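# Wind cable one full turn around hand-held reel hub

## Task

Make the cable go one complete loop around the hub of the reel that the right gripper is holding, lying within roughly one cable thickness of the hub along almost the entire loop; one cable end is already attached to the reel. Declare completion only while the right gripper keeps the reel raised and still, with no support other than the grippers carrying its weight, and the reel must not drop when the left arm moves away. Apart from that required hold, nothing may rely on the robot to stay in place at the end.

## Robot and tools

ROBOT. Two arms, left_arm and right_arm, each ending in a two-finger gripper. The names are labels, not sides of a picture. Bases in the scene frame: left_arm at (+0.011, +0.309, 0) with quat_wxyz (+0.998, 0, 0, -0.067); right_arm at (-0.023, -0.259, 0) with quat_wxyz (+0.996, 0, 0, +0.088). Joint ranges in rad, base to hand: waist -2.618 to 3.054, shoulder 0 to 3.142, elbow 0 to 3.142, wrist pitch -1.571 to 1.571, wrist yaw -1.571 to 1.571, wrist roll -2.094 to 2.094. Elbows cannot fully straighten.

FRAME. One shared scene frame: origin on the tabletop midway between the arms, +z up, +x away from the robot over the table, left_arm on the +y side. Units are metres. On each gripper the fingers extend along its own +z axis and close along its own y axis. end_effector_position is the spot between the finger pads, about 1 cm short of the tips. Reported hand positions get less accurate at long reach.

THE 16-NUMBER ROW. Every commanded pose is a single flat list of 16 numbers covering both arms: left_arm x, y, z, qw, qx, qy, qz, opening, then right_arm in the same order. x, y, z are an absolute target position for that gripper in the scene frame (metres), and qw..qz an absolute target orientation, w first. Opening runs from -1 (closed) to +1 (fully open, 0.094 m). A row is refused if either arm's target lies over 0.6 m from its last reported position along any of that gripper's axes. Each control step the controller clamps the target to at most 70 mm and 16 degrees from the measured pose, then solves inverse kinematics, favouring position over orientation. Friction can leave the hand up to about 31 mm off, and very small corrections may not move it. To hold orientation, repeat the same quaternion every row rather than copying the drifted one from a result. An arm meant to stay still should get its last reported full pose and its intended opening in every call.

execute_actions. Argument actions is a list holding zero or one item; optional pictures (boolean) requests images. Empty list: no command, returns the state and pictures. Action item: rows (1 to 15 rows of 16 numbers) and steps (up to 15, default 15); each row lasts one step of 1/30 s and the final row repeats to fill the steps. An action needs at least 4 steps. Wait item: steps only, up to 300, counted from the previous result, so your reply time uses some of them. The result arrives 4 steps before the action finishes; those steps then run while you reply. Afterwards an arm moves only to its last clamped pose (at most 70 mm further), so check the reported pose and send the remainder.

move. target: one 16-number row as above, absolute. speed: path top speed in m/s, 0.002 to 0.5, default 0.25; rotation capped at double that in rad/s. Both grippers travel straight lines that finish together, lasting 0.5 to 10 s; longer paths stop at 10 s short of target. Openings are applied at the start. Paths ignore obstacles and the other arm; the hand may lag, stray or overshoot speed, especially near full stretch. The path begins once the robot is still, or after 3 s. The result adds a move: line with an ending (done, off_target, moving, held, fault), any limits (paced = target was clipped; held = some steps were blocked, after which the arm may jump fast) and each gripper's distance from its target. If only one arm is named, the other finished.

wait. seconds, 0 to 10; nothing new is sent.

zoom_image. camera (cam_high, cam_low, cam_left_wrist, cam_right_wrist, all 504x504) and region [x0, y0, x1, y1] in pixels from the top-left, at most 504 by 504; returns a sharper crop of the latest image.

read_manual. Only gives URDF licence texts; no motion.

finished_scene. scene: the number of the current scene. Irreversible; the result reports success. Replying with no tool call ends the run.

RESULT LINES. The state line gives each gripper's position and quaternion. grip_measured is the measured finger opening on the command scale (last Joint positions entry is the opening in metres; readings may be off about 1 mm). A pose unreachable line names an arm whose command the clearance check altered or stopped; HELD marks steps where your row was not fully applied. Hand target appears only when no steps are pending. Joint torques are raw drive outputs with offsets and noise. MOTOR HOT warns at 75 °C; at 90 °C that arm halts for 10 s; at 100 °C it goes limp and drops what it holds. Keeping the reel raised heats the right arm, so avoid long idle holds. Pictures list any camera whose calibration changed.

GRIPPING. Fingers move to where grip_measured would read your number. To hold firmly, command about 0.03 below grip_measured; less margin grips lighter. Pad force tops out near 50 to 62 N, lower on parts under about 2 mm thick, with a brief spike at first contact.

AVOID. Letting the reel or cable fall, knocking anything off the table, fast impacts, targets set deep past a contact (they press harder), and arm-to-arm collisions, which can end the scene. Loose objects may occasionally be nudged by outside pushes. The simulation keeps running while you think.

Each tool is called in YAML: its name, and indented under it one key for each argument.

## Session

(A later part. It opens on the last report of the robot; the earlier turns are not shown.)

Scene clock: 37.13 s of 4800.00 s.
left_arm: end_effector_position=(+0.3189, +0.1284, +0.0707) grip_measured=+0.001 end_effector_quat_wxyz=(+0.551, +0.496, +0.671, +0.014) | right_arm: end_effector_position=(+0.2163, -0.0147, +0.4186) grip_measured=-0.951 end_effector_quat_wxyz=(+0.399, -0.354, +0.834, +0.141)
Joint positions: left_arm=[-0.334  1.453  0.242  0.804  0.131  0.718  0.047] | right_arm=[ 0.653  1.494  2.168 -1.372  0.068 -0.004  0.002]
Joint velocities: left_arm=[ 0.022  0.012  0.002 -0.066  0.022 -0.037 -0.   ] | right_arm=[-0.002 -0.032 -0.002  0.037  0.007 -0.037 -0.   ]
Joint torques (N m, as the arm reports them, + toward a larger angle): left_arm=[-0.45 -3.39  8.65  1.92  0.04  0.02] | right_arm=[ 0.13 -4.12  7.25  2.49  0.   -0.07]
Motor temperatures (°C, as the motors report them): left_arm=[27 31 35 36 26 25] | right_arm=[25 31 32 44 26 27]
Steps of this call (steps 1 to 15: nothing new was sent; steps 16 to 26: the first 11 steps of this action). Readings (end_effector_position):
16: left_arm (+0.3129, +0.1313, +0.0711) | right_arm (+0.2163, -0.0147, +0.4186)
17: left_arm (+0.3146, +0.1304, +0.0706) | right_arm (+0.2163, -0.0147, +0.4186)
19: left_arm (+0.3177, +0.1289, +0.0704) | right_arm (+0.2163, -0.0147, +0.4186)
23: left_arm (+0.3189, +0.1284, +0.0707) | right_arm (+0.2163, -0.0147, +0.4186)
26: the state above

execute_actions:
  actions:
    - {"rows": [[0.319,0.127,0.062,0.5371,0.5017,0.6780,0.0140,-0.98,0.221,-0.009,0.428,0.419,-0.349,0.825,0.150,-1.0]], "steps": 13}
  pictures: true

Scene clock: 37.67 s of 4800.00 s.
left_arm: end_effector_position=(+0.3189, +0.1284, +0.0707) grip_measured=-0.964 end_effector_quat_wxyz=(+0.551, +0.496, +0.671, +0.014) | right_arm: end_effector_position=(+0.2163, -0.0146, +0.4187) grip_measured=-0.951 end_effector_quat_wxyz=(+0.399, -0.354, +0.834, +0.141)
Joint positions: left_arm=[-0.334  1.453  0.242  0.804  0.131  0.718  0.002] | right_arm=[ 0.653  1.494  2.168 -1.371  0.068 -0.004  0.002]
Joint velocities: left_arm=[ 0.007  0.002 -0.012 -0.007  0.007  0.051 -0.001] | right_arm=[-0.007  0.002 -0.012 -0.051  0.007  0.007  0.001]
Joint torques (N m, as the arm reports them, + toward a larger angle): left_arm=[-0.38 -3.36  8.63  1.92  0.05  0.01] | right_arm=[ 0.15 -3.95  7.2   2.48  0.03 -0.07]
Motor temperatures (°C, as the motors report them): left_arm=[27 31 35 36 26 25] | right_arm=[25 31 32 45 26 27]
Off your previous action's commanded pose (left_arm): 0.009 m, 2 deg at its last step (step 4 of this call).
Off your previous action's commanded pose (right_arm): 0.012 m, 3 deg at its last step (step 4 of this call).
Steps of this call (steps 1 to 4: the last 4 steps of your previous action; steps 5 to 7: nothing new was sent; steps 8 to 16: the first 9 steps of this action). Readings (end_effector_position):
8: left_arm (+0.3189, +0.1284, +0.0707) | right_arm (+0.2163, -0.0146, +0.4187)
9: left_arm (+0.3189, +0.1284, +0.0707) | right_arm (+0.2163, -0.0146, +0.4187)
11: left_arm (+0.3189, +0.1284, +0.0707) | right_arm (+0.2163, -0.0146, +0.4187)
15: left_arm (+0.3189, +0.1284, +0.0707) | right_arm (+0.2163, -0.0146, +0.4187)
16: the state above
camera_calibration (this result's frames):
cam_left_wrist: T_world_to_cam=[[-0.638865, -0.2532, -0.726458, 0.278605], [-0.270311, 0.957958, -0.0961689, -0.00261587], [0.720266, 0.13493, -0.680449, -0.0984572], [0, 0, 0, 1]] pos_world=[0.248199, 0.0863335, 0.135148]
cam_right_wrist: T_world_to_cam=[[0.674477, -0.738269, 0.00627945, -0.155722], [-0.680226, -0.62471, -0.383445, 0.347833], [0.287009, 0.254353, -0.923542, 0.439862], [0, 0, 0, 1]] pos_world=[0.215392, -0.00955074, 0.540584]

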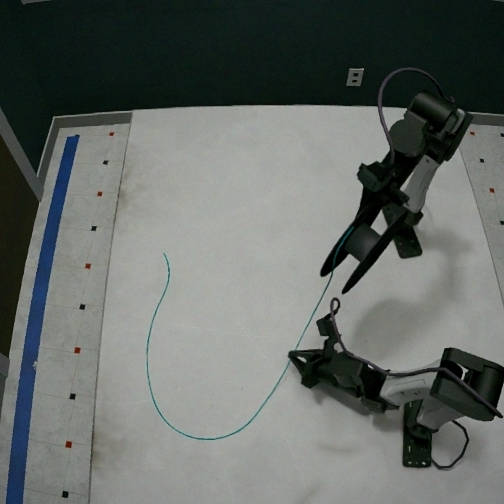

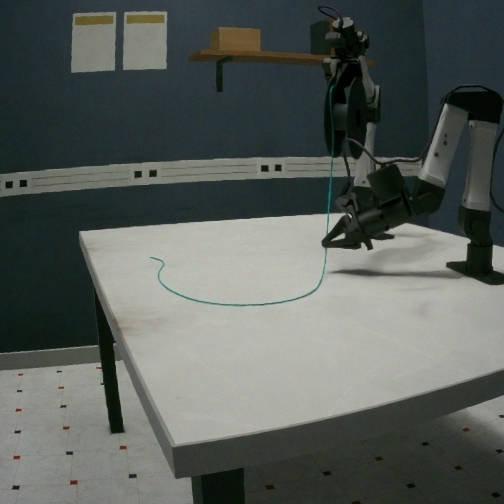

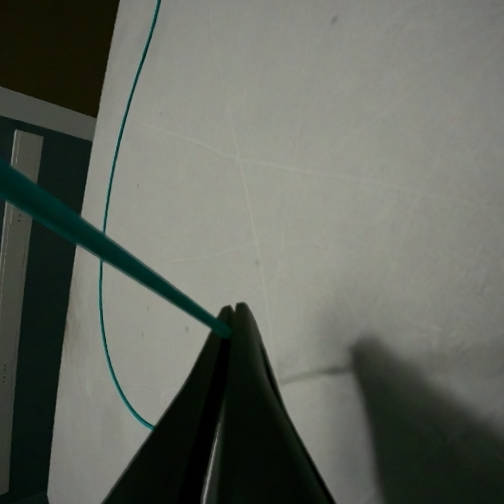

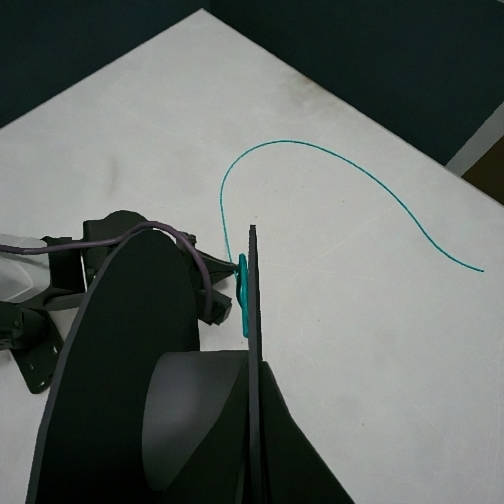

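zoom_image:
  camera: "cam_low"
  region: [290, 50, 410, 170]

zoom_image:
  camera: "cam_high"
  region: [290, 170, 430, 310]

Region (290, 50, 410, 170) of cam_low's 504x504 image, scaled by 4.200, with more detail than that image has.

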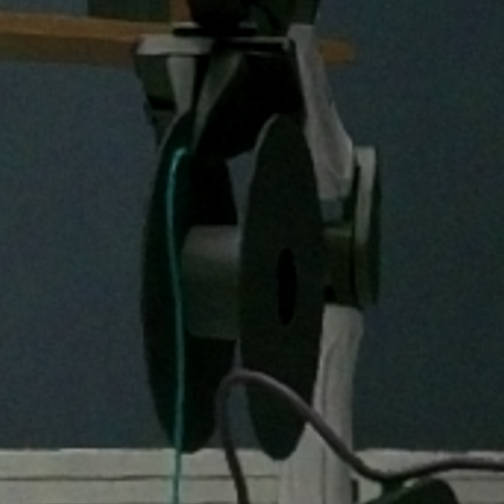

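Region (290, 170, 430, 310) of cam_high's 504x504 image, scaled by 3.600, with more detail than that image has.

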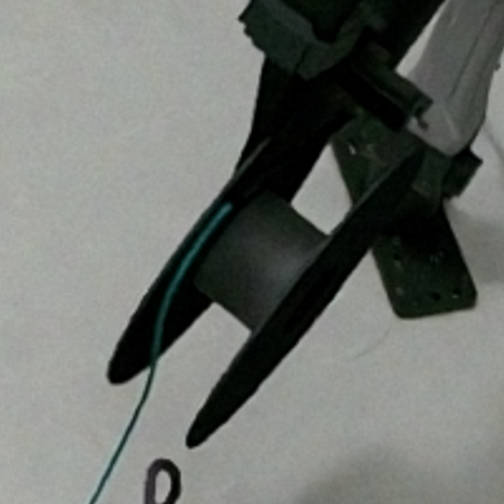

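move:
  target: [0.068,-0.093,0.160,0.4132,0.0668,0.7631,-0.4924,-1.0,0.221,-0.009,0.428,0.419,-0.349,0.825,0.150,-1.0]
  speed: 0.25

Scene clock: 57.63 s of 4800.00 s.
left_arm: end_effector_position=(+0.0732, -0.0889, +0.1635) grip_measured=-0.972 end_effector_quat_wxyz=(+0.405, +0.062, +0.764, -0.499) | right_arm: end_effector_position=(+0.2164, -0.0145, +0.4188) grip_measured=-0.951 end_effector_quat_wxyz=(+0.400, -0.354, +0.834, +0.142)
Joint positions: left_arm=[-1.568  1.49   0.53   0.727 -0.72  -0.963  0.001] | right_arm=[ 0.653  1.494  2.168 -1.37   0.068 -0.004  0.002]
Joint velocities: left_arm=[ 0.002 -0.007  0.012  0.066 -0.066  0.007 -0.001] | right_arm=[-0.002 -0.012  0.002  0.022  0.066  0.037 -0.   ]
Joint torques (N m, as the arm reports them, + toward a larger angle): left_arm=[-0.51 -4.7  10.04  2.03 -0.11 -0.03] | right_arm=[ 0.08 -4.08  7.24  2.48  0.07 -0.08]
Motor temperatures (°C, as the motors report them): left_arm=[27 31 36 36 26 25] | right_arm=[25 31 33 46 26 27]
Hand target (left_arm): +0.071, -0.093, +0.160; +0.403, +0.060, +0.765, -0.498
Hand target (right_arm): +0.221, -0.009, +0.428; +0.419, -0.349, +0.825, +0.150
Off your previous action's commanded pose (left_arm): 0.009 m, 2 deg at its last step (step 4 of this call).
Off your previous action's commanded pose (right_arm): 0.012 m, 3 deg at its last step (step 4 of this call).
Off the commanded pose (left_arm): 0.007 m, 1 deg.
Off the commanded pose (right_arm): 0.012 m, 3 deg.
Kept back: nothing.
After step 190, 10.23 s passed at rest.
move: off_target (right_arm)
camera_calibration (this result's frames):
cam_left_wrist: T_world_to_cam=[[-0.7043, -0.511599, 0.492167, -0.0833436], [-0.707995, 0.455417, -0.539758, 0.207919], [0.0519984, -0.728603, -0.682959, 0.143493], [0, 0, 0, 1]] pos_world=[0.0810452, -0.0327788, 0.251244]
cam_right_wrist: T_world_to_cam=[[0.674475, -0.738271, 0.00624531, -0.155703], [-0.680127, -0.624602, -0.383796, 0.348043], [0.287246, 0.254613, -0.923397, 0.439797], [0, 0, 0, 1]] pos_world=[0.215401, -0.00954067, 0.540657]

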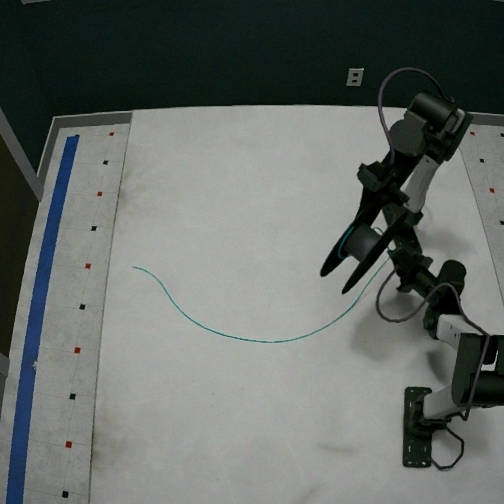

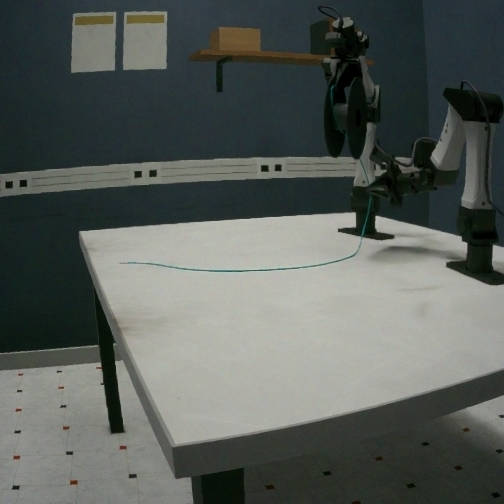

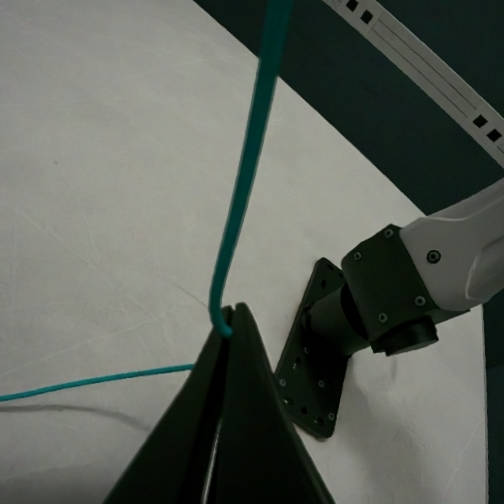

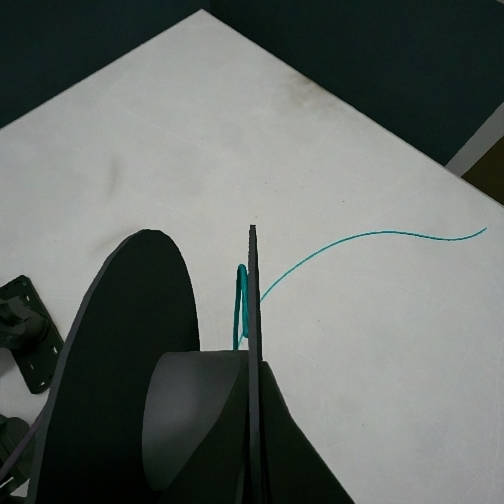

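zoom_image:
  camera: "cam_low"
  region: [290, 60, 450, 260]

zoom_image:
  camera: "cam_high"
  region: [290, 160, 470, 340]

Region (290, 60, 450, 260) of cam_low's 504x504 image, scaled by 2.520, with more detail than that image has; it fills the left 403 columns of this view, and the rest is white.

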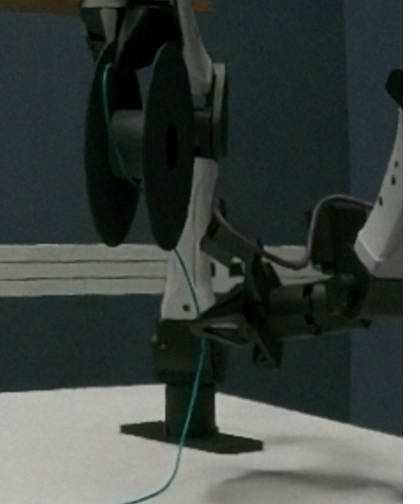

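Region (290, 160, 470, 340) of cam_high's 504x504 image, scaled by 2.800, with more detail than that image has.

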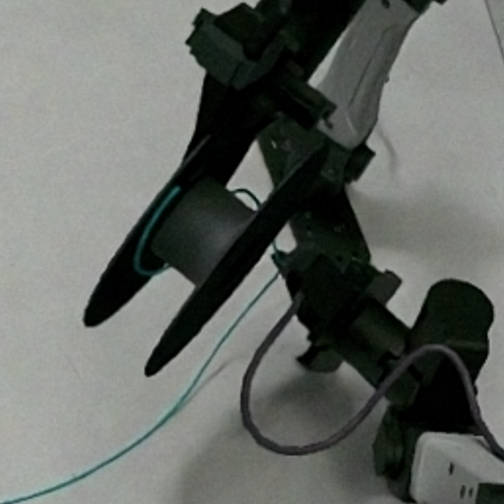

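move:
  target: [0.028,-0.059,0.430,0.4564,0.1596,0.7198,-0.4981,-1.0,0.221,-0.009,0.428,0.419,-0.349,0.825,0.150,-1.0]
  speed: 0.18

Scene clock: 60.50 s of 4800.00 s.
left_arm: end_effector_position=(+0.0335, -0.0515, +0.4374) grip_measured=-0.972 end_effector_quat_wxyz=(+0.453, +0.144, +0.714, -0.515) | right_arm: end_effector_position=(+0.2164, -0.0145, +0.4188) grip_measured=-0.951 end_effector_quat_wxyz=(+0.400, -0.354, +0.834, +0.142)
Joint positions: left_arm=[-1.729  1.162  1.323 -0.249 -0.813 -0.715  0.001] | right_arm=[ 0.653  1.494  2.168 -1.37   0.068 -0.004  0.002]
Joint velocities: left_arm=[ 0.002 -0.012  0.012 -0.007  0.037 -0.022 -0.   ] | right_arm=[ 0.002 -0.002  0.002 -0.007 -0.051 -0.066  0.001]
Joint torques (N m, as the arm reports them, + toward a larger angle): left_arm=[-0.69 -2.38 11.21  1.69 -0.06  0.11] | right_arm=[ 0.15 -3.87  7.11  2.47  0.04 -0.06]
Motor temperatures (°C, as the motors report them): left_arm=[27 32 36 36 26 25] | right_arm=[25 31 33 46 26 27]
Hand target (left_arm): +0.029, -0.058, +0.429; +0.454, +0.159, +0.721, -0.499
Hand target (right_arm): +0.221, -0.009, +0.428; +0.419, -0.349, +0.825, +0.150
Off the commanded pose (left_arm): 0.012 m, 3 deg.
Off the commanded pose (right_arm): 0.012 m, 3 deg.
Kept back: nothing.
move: off_target (left_arm, right_arm)
camera_calibration (this result's frames):
cam_left_wrist: T_world_to_cam=[[-0.831735, -0.430996, 0.349942, -0.156346], [-0.544251, 0.508579, -0.667187, 0.363647], [0.109581, -0.745379, -0.657572, 0.346023], [0, 0, 0, 1]] pos_world=[0.0299592, 0.00559073, 0.524868]
cam_right_wrist: T_world_to_cam=[[0.674475, -0.738271, 0.00624531, -0.155703], [-0.680127, -0.624602, -0.383796, 0.348043], [0.287246, 0.254613, -0.923397, 0.439797], [0, 0, 0, 1]] pos_world=[0.215401, -0.00954067, 0.540657]

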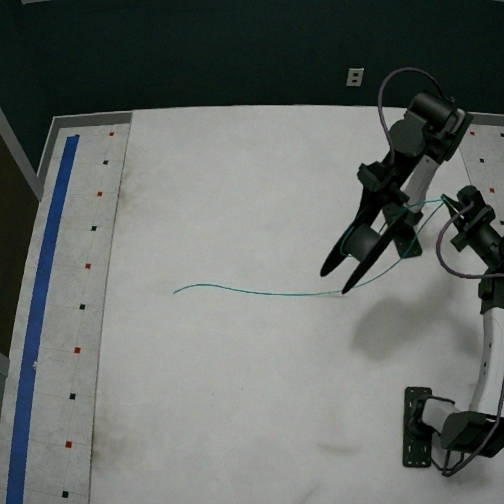

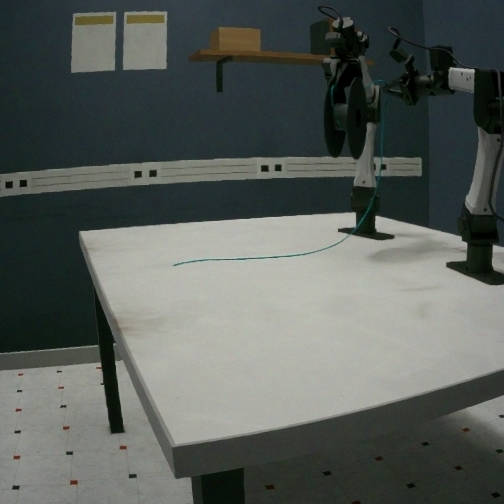

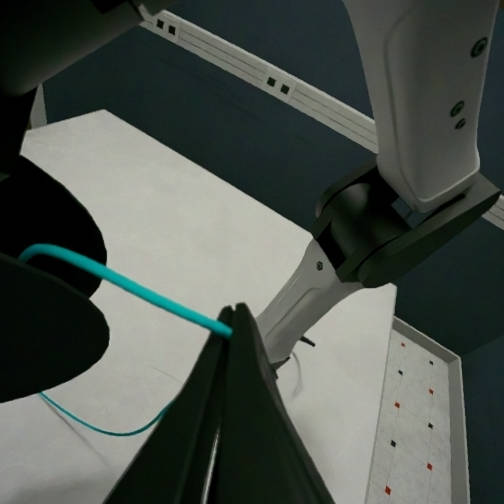

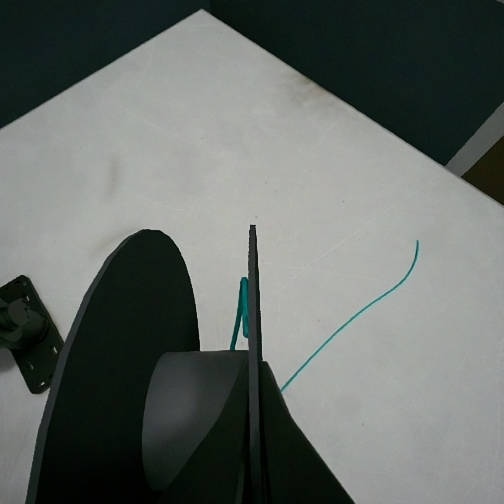

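zoom_image:
  camera: "cam_high"
  region: [300, 140, 500, 320]

zoom_image:
  camera: "cam_low"
  region: [300, 20, 480, 200]

Region (300, 140, 500, 320) of cam_high's 504x504 image, scaled by 2.520, with more detail than that image has; it fills the top 454 rows of this view, and the rest is white.

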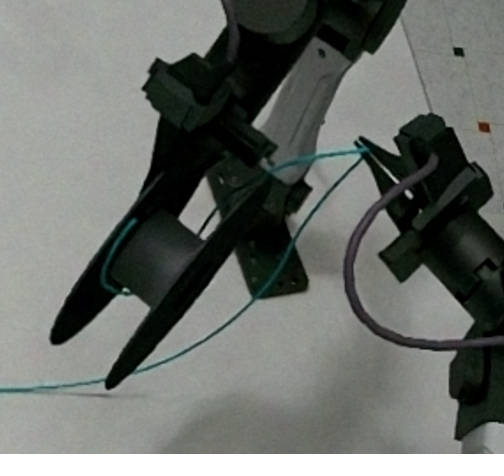

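Region (300, 20, 480, 200) of cam_low's 504x504 image, scaled by 2.800, with more detail than that image has.

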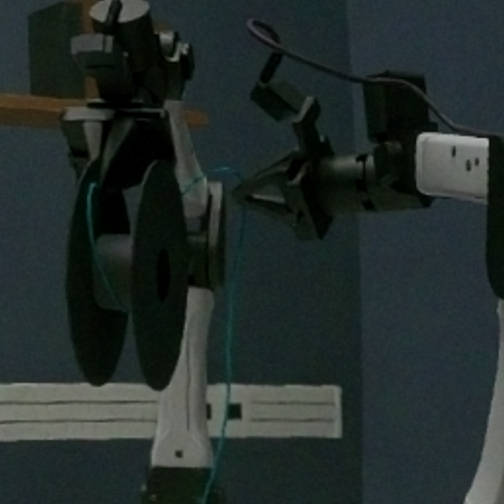

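zoom_image:
  camera: "cam_high"
  region: [350, 160, 450, 260]

zoom_image:
  camera: "cam_left_wrist"
  region: [0, 0, 260, 420]

zoom_image:
  camera: "cam_low"
  region: [310, 30, 400, 120]

Region (350, 160, 450, 260) of cam_high's 504x504 image, scaled by 5.040, with more detail than that image has.

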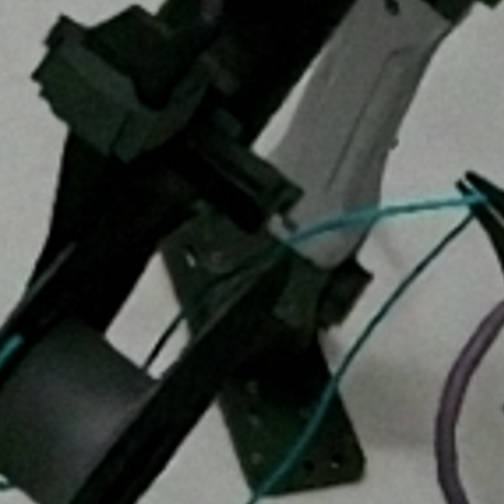

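Region (0, 0, 260, 420) of cam_left_wrist's 504x504 image, scaled by 1.200, with more detail than that image has; it fills the left 312 columns of this view, and the rest is white.

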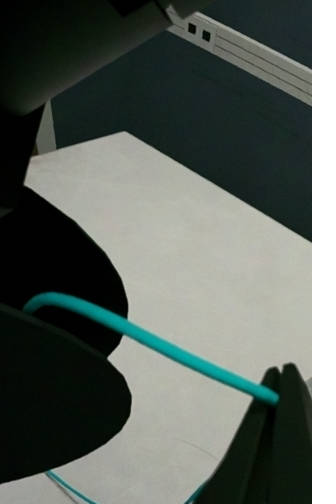

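Region (310, 30, 400, 120) of cam_low's 504x504 image, scaled by 5.600, with more detail than that image has.

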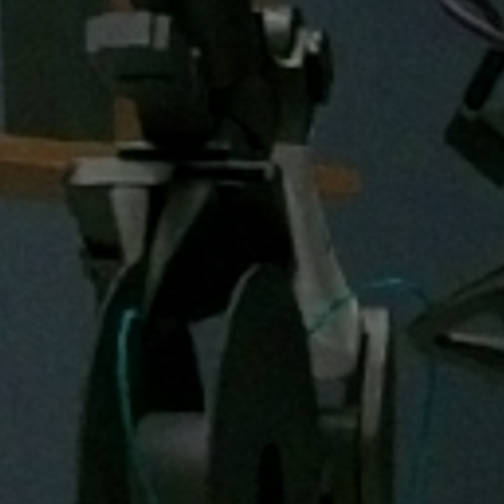

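move:
  target: [0.097,0.033,0.468,0.5534,0.2522,0.6928,-0.3874,-1.0,0.221,-0.009,0.428,0.419,-0.349,0.825,0.150,-1.0]
  speed: 0.15

Scene clock: 66.00 s of 4800.00 s.
left_arm: end_effector_position=(+0.0935, +0.0263, +0.4652) grip_measured=-0.972 end_effector_quat_wxyz=(+0.554, +0.248, +0.691, -0.392) | right_arm: end_effector_position=(+0.2165, -0.0144, +0.4191) grip_measured=-0.951 end_effector_quat_wxyz=(+0.400, -0.354, +0.833, +0.142)
Joint positions: left_arm=[-1.551  0.969  1.392 -0.528 -0.721 -0.34   0.001] | right_arm=[ 0.653  1.494  2.168 -1.369  0.068 -0.004  0.002]
Joint velocities: left_arm=[ 0.002 -0.007  0.002 -0.007 -0.037 -0.022  0.   ] | right_arm=[-0.002 -0.007 -0.012 -0.051 -0.037  0.007 -0.   ]
Joint torques (N m, as the arm reports them, + toward a larger angle): left_arm=[ 0.87 -2.81 10.1   1.77  0.09  0.14] | right_arm=[ 0.08 -3.95  7.12  2.45  0.03  0.  ]
Motor temperatures (°C, as the motors report them): left_arm=[27 32 37 36 26 25] | right_arm=[25 31 33 46 26 27]
Hand target (left_arm): +0.096, +0.033, +0.467; +0.556, +0.252, +0.691, -0.387
Hand target (right_arm): +0.221, -0.009, +0.428; +0.419, -0.349, +0.825, +0.150
Off the commanded pose (left_arm): 0.008 m, 1 deg.
Off the commanded pose (right_arm): 0.011 m, 3 deg.
Kept back: nothing.
move: off_target (right_arm)
camera_calibration (this result's frames):
cam_left_wrist: T_world_to_cam=[[-0.854533, -0.518996, -0.0204123, 0.094091], [-0.366584, 0.630494, -0.684173, 0.363342], [0.367953, -0.577166, -0.729034, 0.420364], [0, 0, 0, 1]] pos_world=[0.0589252, 0.0623674, 0.55697]
cam_right_wrist: T_world_to_cam=[[0.674469, -0.738278, 0.00610873, -0.155625], [-0.679731, -0.624169, -0.385199, 0.348883], [0.288197, 0.255653, -0.922813, 0.439535], [0, 0, 0, 1]] pos_world=[0.215438, -0.00950056, 0.540949]

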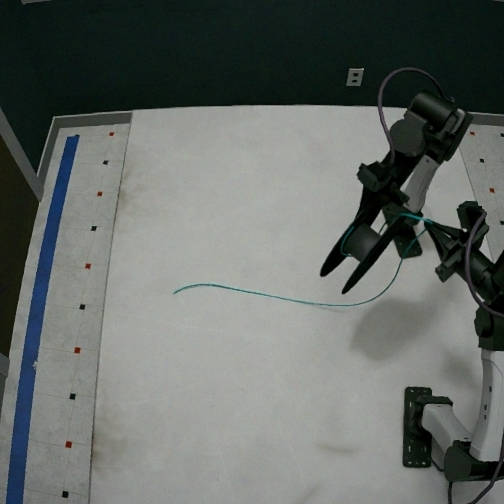

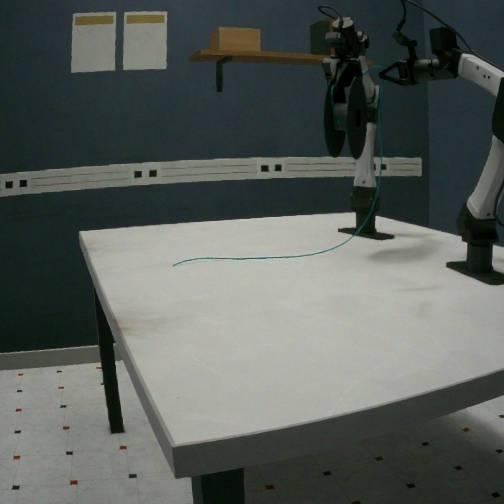

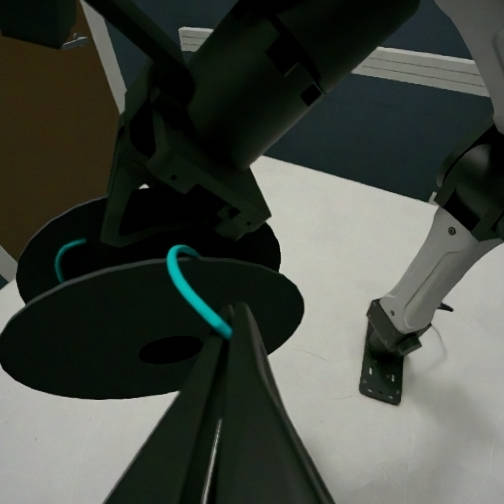

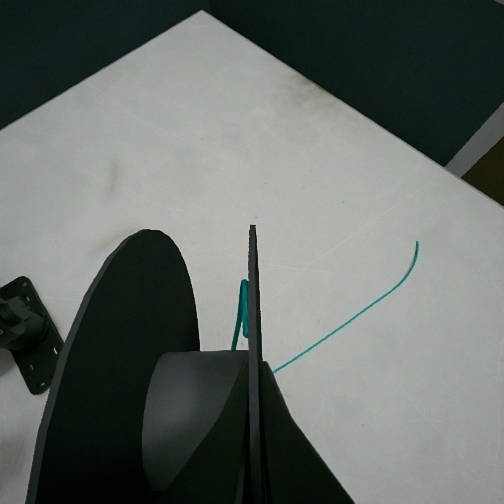

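execute_actions:
  actions: []

Scene clock: 66.97 s of 4800.00 s.
left_arm: end_effector_position=(+0.0934, +0.0262, +0.4650) grip_measured=-0.972 end_effector_quat_wxyz=(+0.554, +0.249, +0.691, -0.392) | right_arm: end_effector_position=(+0.2165, -0.0144, +0.4191) grip_measured=-0.951 end_effector_quat_wxyz=(+0.400, -0.354, +0.833, +0.142)
Joint positions: left_arm=[-1.551  0.969  1.392 -0.529 -0.72  -0.339  0.001] | right_arm=[ 0.653  1.494  2.168 -1.369  0.068 -0.004  0.002]
Joint velocities: left_arm=[-0.012  0.002  0.012 -0.022 -0.051 -0.022  0.   ] | right_arm=[-0.012  0.002  0.017 -0.022  0.11   0.022 -0.001]
Joint torques (N m, as the arm reports them, + toward a larger angle): left_arm=[ 0.86 -2.82 10.09  1.76  0.09  0.14] | right_arm=[ 0.01 -4.02  7.17  2.5   0.02 -0.08]
Motor temperatures (°C, as the motors report them): left_arm=[27 31 37 36 26 25] | right_arm=[25 31 33 46 26 27]
Hand target (left_arm): +0.096, +0.033, +0.467; +0.556, +0.252, +0.691, -0.388
Hand target (right_arm): +0.221, -0.009, +0.428; +0.419, -0.349, +0.825, +0.150
Off the commanded pose (left_arm): 0.008 m, 1 deg.
Off the commanded pose (right_arm): 0.011 m, 3 deg.
Kept back: nothing.
Steps of this call (steps 1 to 29: nothing new was sent). Readings (end_effector_position):
1: left_arm (+0.0935, +0.0263, +0.4651) | right_arm (+0.2165, -0.0144, +0.4191)
2: left_arm (+0.0934, +0.0262, +0.4651) | right_arm (+0.2165, -0.0144, +0.4191)
4: left_arm (+0.0934, +0.0262, +0.4651) | right_arm (+0.2165, -0.0144, +0.4191)
8: left_arm (+0.0934, +0.0262, +0.4650) | right_arm (+0.2165, -0.0144, +0.4191)
29: the state above
camera_calibration (this result's frames):
cam_left_wrist: T_world_to_cam=[[-0.85515, -0.517907, -0.0221556, 0.0947447], [-0.365162, 0.632177, -0.68338, 0.362626], [0.367934, -0.576302, -0.729727, 0.420495], [0, 0, 0, 1]] pos_world=[0.058724, 0.0621571, 0.556757]
cam_right_wrist: T_world_to_cam=[[0.674469, -0.738278, 0.00610873, -0.155625], [-0.679731, -0.624169, -0.385199, 0.348883], [0.288197, 0.255653, -0.922813, 0.439535], [0, 0, 0, 1]] pos_world=[0.215438, -0.00950056, 0.540949]

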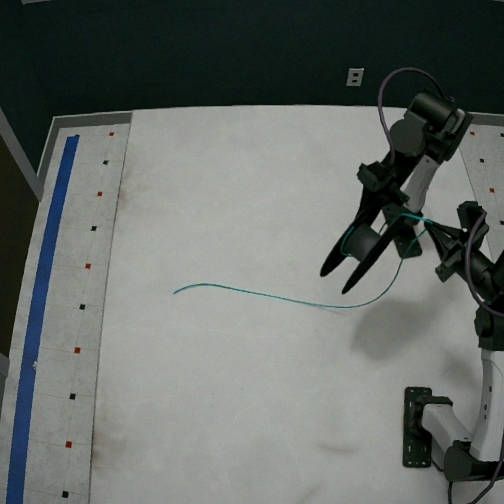

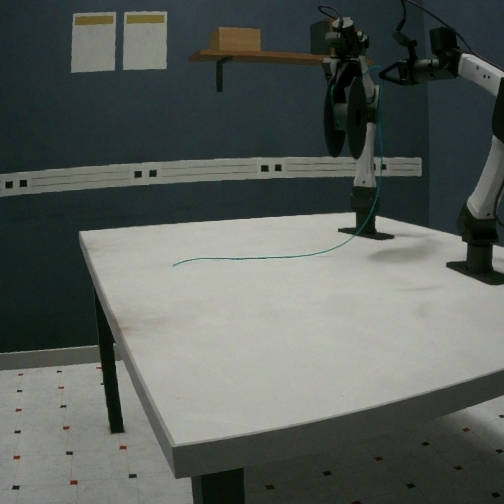

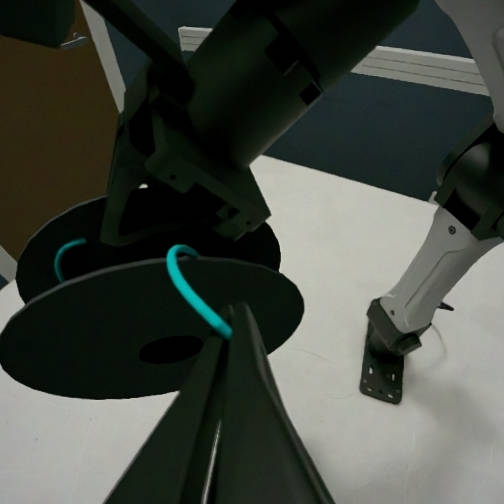

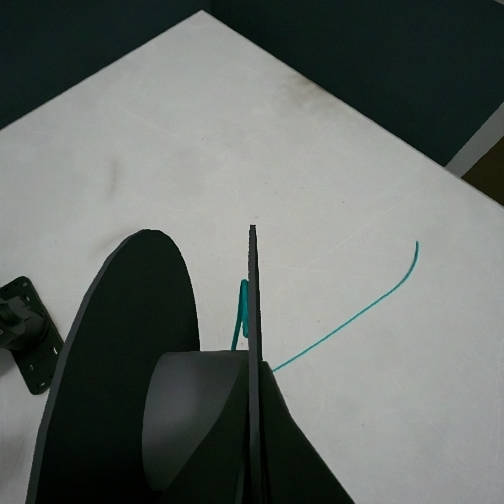

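move:
  target: [0.186,0.110,0.477,0.6653,0.4739,0.5648,-0.1173,-1.0,0.221,-0.009,0.428,0.419,-0.349,0.825,0.150,-1.0]
  speed: 0.18

Scene clock: 72.57 s of 4800.00 s.
left_arm: end_effector_position=(+0.1878, +0.1008, +0.4722) grip_measured=-0.972 end_effector_quat_wxyz=(+0.665, +0.476, +0.564, -0.116) | right_arm: end_effector_position=(+0.2178, -0.0130, +0.4213) grip_measured=-0.951 end_effector_quat_wxyz=(+0.405, -0.352, +0.831, +0.144)
Joint positions: left_arm=[-0.722  0.87   1.418 -0.637  0.019  0.53   0.001] | right_arm=[ 0.653  1.494  2.168 -1.357  0.068 -0.004  0.002]
Joint velocities: left_arm=[ 0.012 -0.012 -0.002  0.081  0.081  0.051 -0.001] | right_arm=[-0.022  0.022 -0.007 -0.066 -0.051  0.022 -0.001]
Joint torques (N m, as the arm reports them, + toward a larger angle): left_arm=[ 0.98 -2.12  9.81  1.96  0.1   0.1 ] | right_arm=[-0.09 -3.91  7.14  2.35  0.04 -0.06]
Motor temperatures (°C, as the motors report them): left_arm=[27 31 37 36 26 25] | right_arm=[25 31 33 47 26 27]
Hand target (left_arm): +0.183, +0.109, +0.477; +0.669, +0.476, +0.560, -0.112
Hand target (right_arm): +0.221, -0.009, +0.428; +0.419, -0.349, +0.825, +0.150
Off the commanded pose (left_arm): 0.011 m, 0 deg.
Off the commanded pose (right_arm): 0.008 m, 2 deg.
Kept back: nothing.
move: off_target (left_arm)
camera_calibration (this result's frames):
cam_left_wrist: T_world_to_cam=[[-0.602113, -0.336442, -0.724063, 0.479951], [-0.0165061, 0.911931, -0.410011, 0.132121], [0.798241, -0.234921, -0.554639, 0.236098], [0, 0, 0, 1]] pos_world=[0.102702, 0.096455, 0.532634]
cam_right_wrist: T_world_to_cam=[[0.674424, -0.738327, 0.00504981, -0.155018], [-0.676613, -0.620761, -0.396044, 0.355378], [0.295545, 0.263685, -0.918218, 0.437462], [0, 0, 0, 1]] pos_world=[0.215712, -0.00920091, 0.543214]

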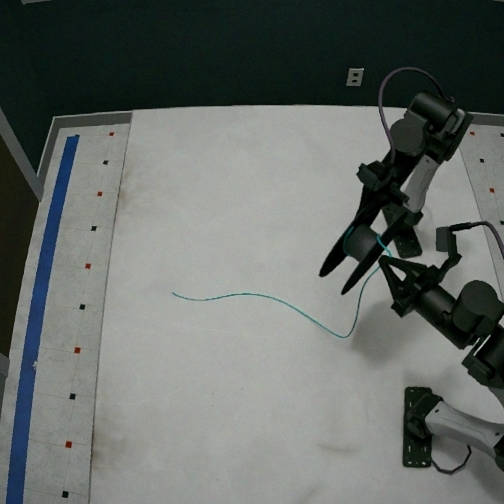

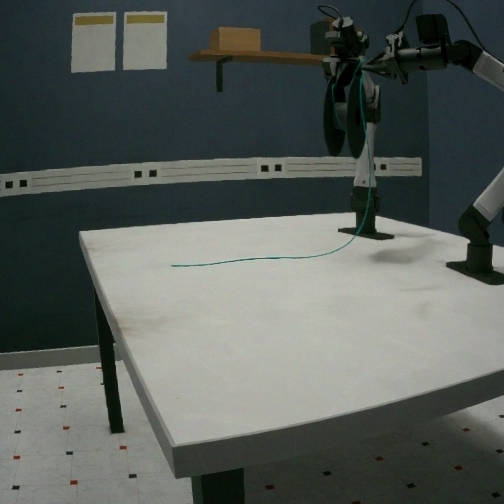

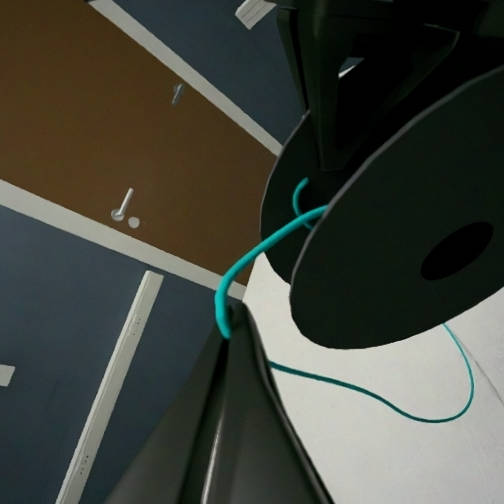

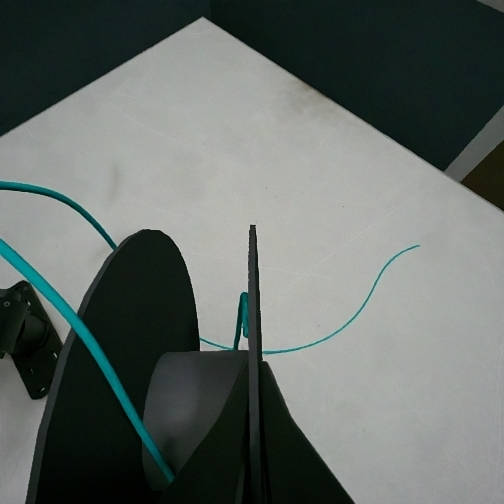

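move:
  target: [0.303,0.118,0.358,0.6236,0.6884,0.3358,0.1555,-1.0,0.221,-0.009,0.428,0.419,-0.349,0.825,0.150,-1.0]
  speed: 0.18

Scene clock: 76.97 s of 4800.00 s.
left_arm: end_effector_position=(+0.2915, +0.1135, +0.3744) grip_measured=-0.972 end_effector_quat_wxyz=(+0.635, +0.686, +0.318, +0.157) | right_arm: end_effector_position=(+0.2193, -0.0118, +0.4238) grip_measured=-0.951 end_effector_quat_wxyz=(+0.411, -0.351, +0.829, +0.146)
Joint positions: left_arm=[-0.213  0.976  1.056 -0.248  0.541  1.466  0.001] | right_arm=[ 0.653  1.494  2.168 -1.345  0.07  -0.004  0.002]
Joint velocities: left_arm=[ 0.007 -0.022  0.002 -0.007  0.066  0.051 -0.   ] | right_arm=[ 0.007  0.012 -0.017 -0.037  0.022 -0.037  0.001]
Joint torques (N m, as the arm reports them, + toward a larger angle): left_arm=[ 1.25 -1.41  8.02  2.07  0.    0.09] | right_arm=[ 0.01 -3.96  7.19  2.25  0.06 -0.04]
Motor temperatures (°C, as the motors report them): left_arm=[27 31 37 37 26 25] | right_arm=[25 31 33 47 26 27]
Hand target (left_arm): +0.302, +0.117, +0.358; +0.621, +0.691, +0.334, +0.159
Hand target (right_arm): +0.221, -0.009, +0.428; +0.419, -0.349, +0.825, +0.150
Off the commanded pose (left_arm): 0.021 m, 2 deg.
Off the commanded pose (right_arm): 0.005 m, 1 deg.
Kept back: nothing.
move: off_target (left_arm)
camera_calibration (this result's frames):
cam_left_wrist: T_world_to_cam=[[-0.0475191, 0.2246, -0.973292, 0.343783], [0.165331, 0.962721, 0.214089, -0.210262], [0.985093, -0.150742, -0.0828809, -0.138627], [0, 0, 0, 1]] pos_world=[0.187659, 0.104313, 0.368127]
cam_right_wrist: T_world_to_cam=[[0.673279, -0.739371, 0.00510309, -0.154967], [-0.673764, -0.616349, -0.407623, 0.362454], [0.30453, 0.271006, -0.913136, 0.434879], [0, 0, 0, 1]] pos_world=[0.216111, -0.00903514, 0.545639]

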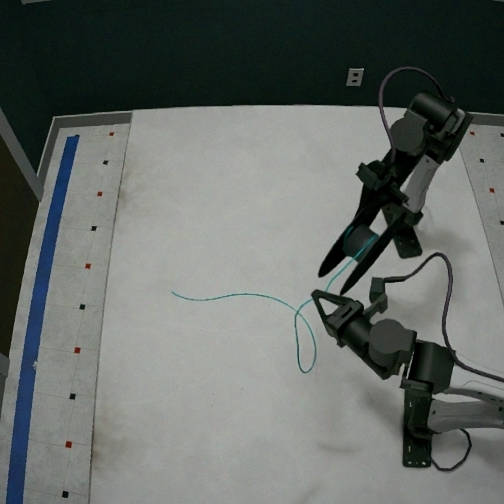

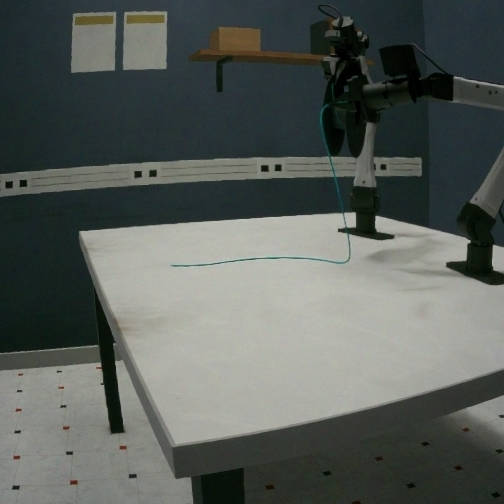

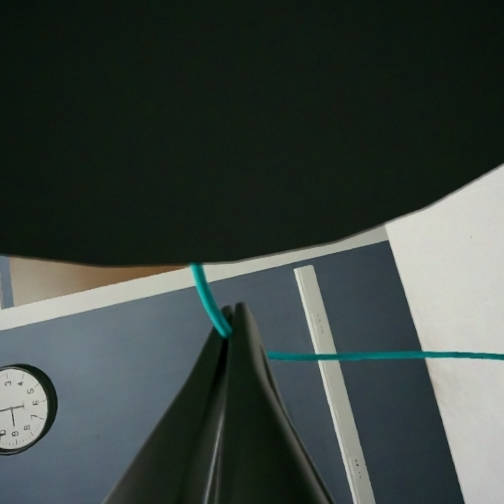

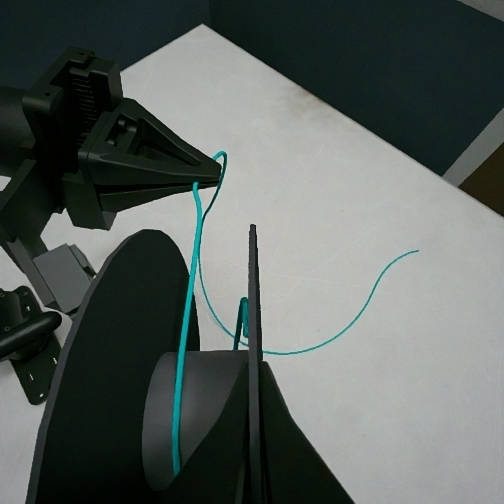

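move:
  target: [0.268,0.073,0.212,0.6608,0.4539,0.5810,-0.1404,-1.0,0.221,-0.009,0.428,0.419,-0.349,0.825,0.150,-1.0]
  speed: 0.18

Scene clock: 81.53 s of 4800.00 s.
left_arm: end_effector_position=(+0.2586, +0.0703, +0.2626) grip_measured=-0.972 end_effector_quat_wxyz=(+0.713, +0.447, +0.518, -0.151) | right_arm: end_effector_position=(+0.2213, -0.0121, +0.4144) grip_measured=-0.951 end_effector_quat_wxyz=(+0.396, -0.353, +0.837, +0.134)
Joint positions: left_arm=[-0.485  0.93   0.374  0.621  0.301  0.484  0.001] | right_arm=[ 0.653  1.51   2.168 -1.367  0.079 -0.004  0.002]
Joint velocities: left_arm=[-0.017 -0.007 -0.012 -0.037 -0.022  0.095  0.   ] | right_arm=[ 0.027  0.002  0.022 -0.037 -0.081 -0.007  0.   ]
Joint torques (N m, as the arm reports them, + toward a larger angle): left_arm=[ 0.34 -0.2   6.43  1.42 -0.42 -0.11] | right_arm=[ 0.03 -5.28  7.21  2.42 -0.09 -0.06]
Motor temperatures (°C, as the motors report them): left_arm=[27 31 37 37 26 25] | right_arm=[25 32 33 46 26 27]
Hand target (left_arm): +0.265, +0.075, +0.213; +0.662, +0.453, +0.580, -0.142
Hand target (right_arm): +0.221, -0.009, +0.428; +0.418, -0.349, +0.825, +0.150
Off the commanded pose (left_arm): 0.052 m, 9 deg.
Off the commanded pose (right_arm): 0.014 m, 3 deg.
Kept back: nothing.
move: off_target (left_arm, right_arm)
camera_calibration (this result's frames):
cam_left_wrist: T_world_to_cam=[[-0.564368, -0.407307, -0.718046, 0.354135], [0.0587451, 0.847786, -0.527074, 0.0909496], [0.823431, -0.339645, -0.454536, 0.0307322], [0, 0, 0, 1]] pos_world=[0.169214, 0.0775742, 0.316192]
cam_right_wrist: T_world_to_cam=[[0.668038, -0.74398, 0.014795, -0.159359], [-0.686724, -0.624041, -0.372803, 0.348123], [0.286591, 0.238887, -0.927792, 0.435466], [0, 0, 0, 1]] pos_world=[0.220722, -0.00534396, 0.536161]

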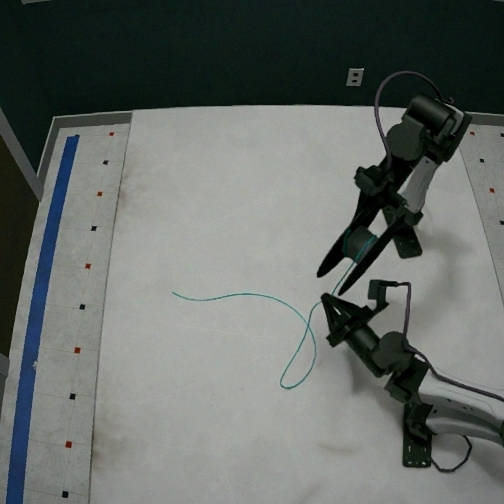

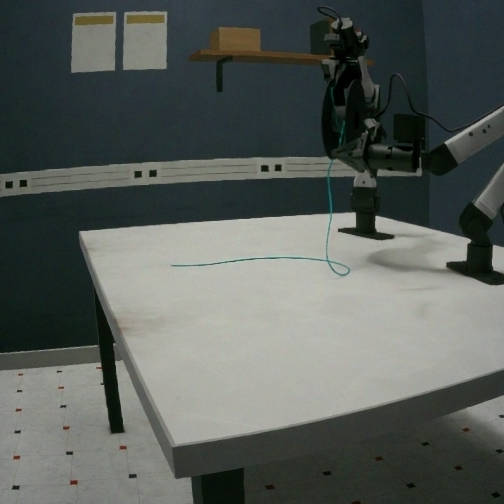

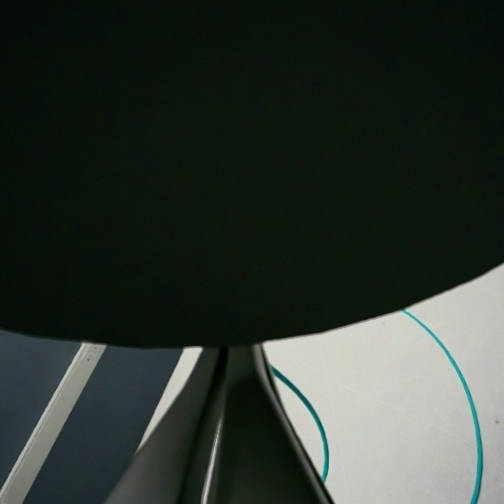

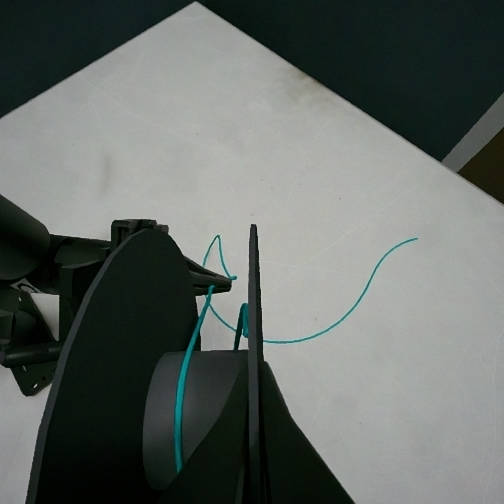

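zoom_image:
  camera: "cam_low"
  region: [290,50,430,190]

zoom_image:
  camera: "cam_right_wrist"
  region: [100,200,340,500]

zoom_image:
  camera: "cam_high"
  region: [290,150,450,330]

Region (290, 50, 430, 190) of cam_low's 504x504 image, scaled by 3.600, with more detail than that image has.

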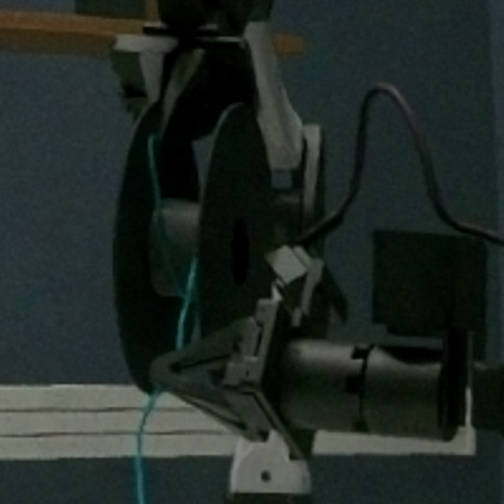

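Region (100, 200, 340, 500) of cam_right_wrist's 504x504 image, scaled by 1.680, with more detail than that image has; it fills the left 403 columns of this view, and the rest is white.

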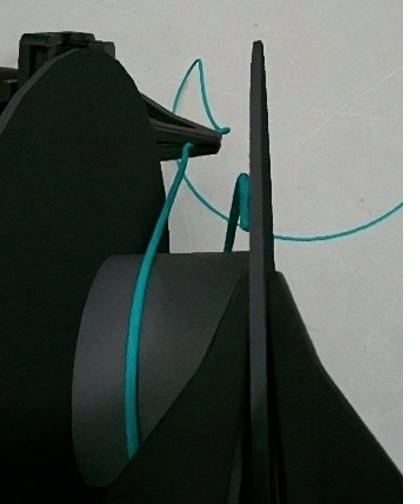

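Region (290, 150, 450, 330) of cam_high's 504x504 image, scaled by 2.800, with more detail than that image has.

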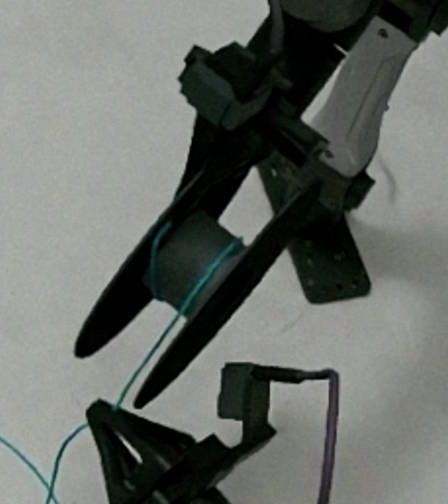

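zoom_image:
  camera: "cam_low"
  region: [315,75,375,165]

zoom_image:
  camera: "cam_high"
  region: [325,205,405,305]

Region (315, 75, 375, 165) of cam_low's 504x504 image, scaled by 5.600, with more detail than that image has.

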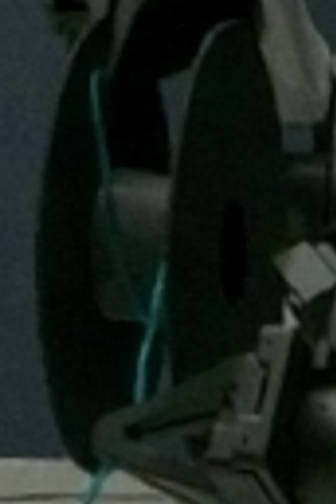

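Region (325, 205, 405, 305) of cam_high's 504x504 image, scaled by 5.040, with more detail than that image has; it fills the left 403 columns of this view, and the rest is white.

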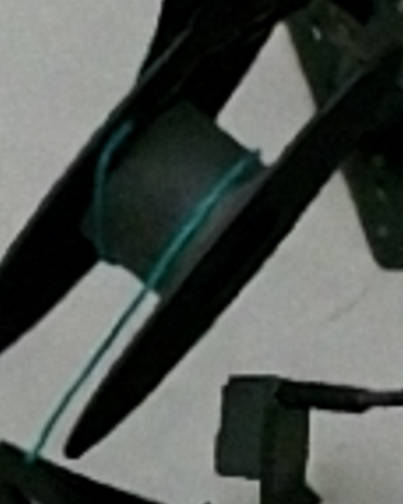

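zoom_image:
  camera: "cam_right_wrist"
  region: [170,220,270,320]

Region (170, 220, 270, 320) of cam_right_wrist's 504x504 image, scaled by 5.040, with more detail than that image has.

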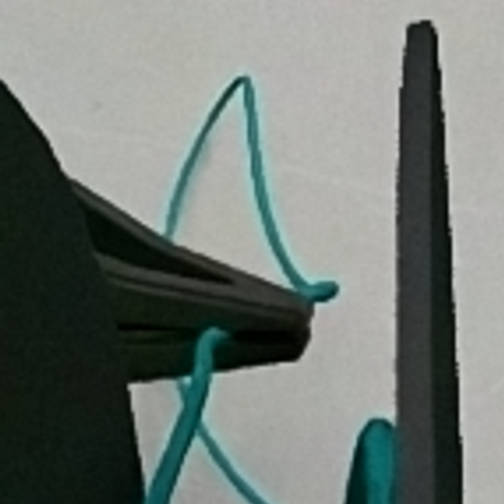

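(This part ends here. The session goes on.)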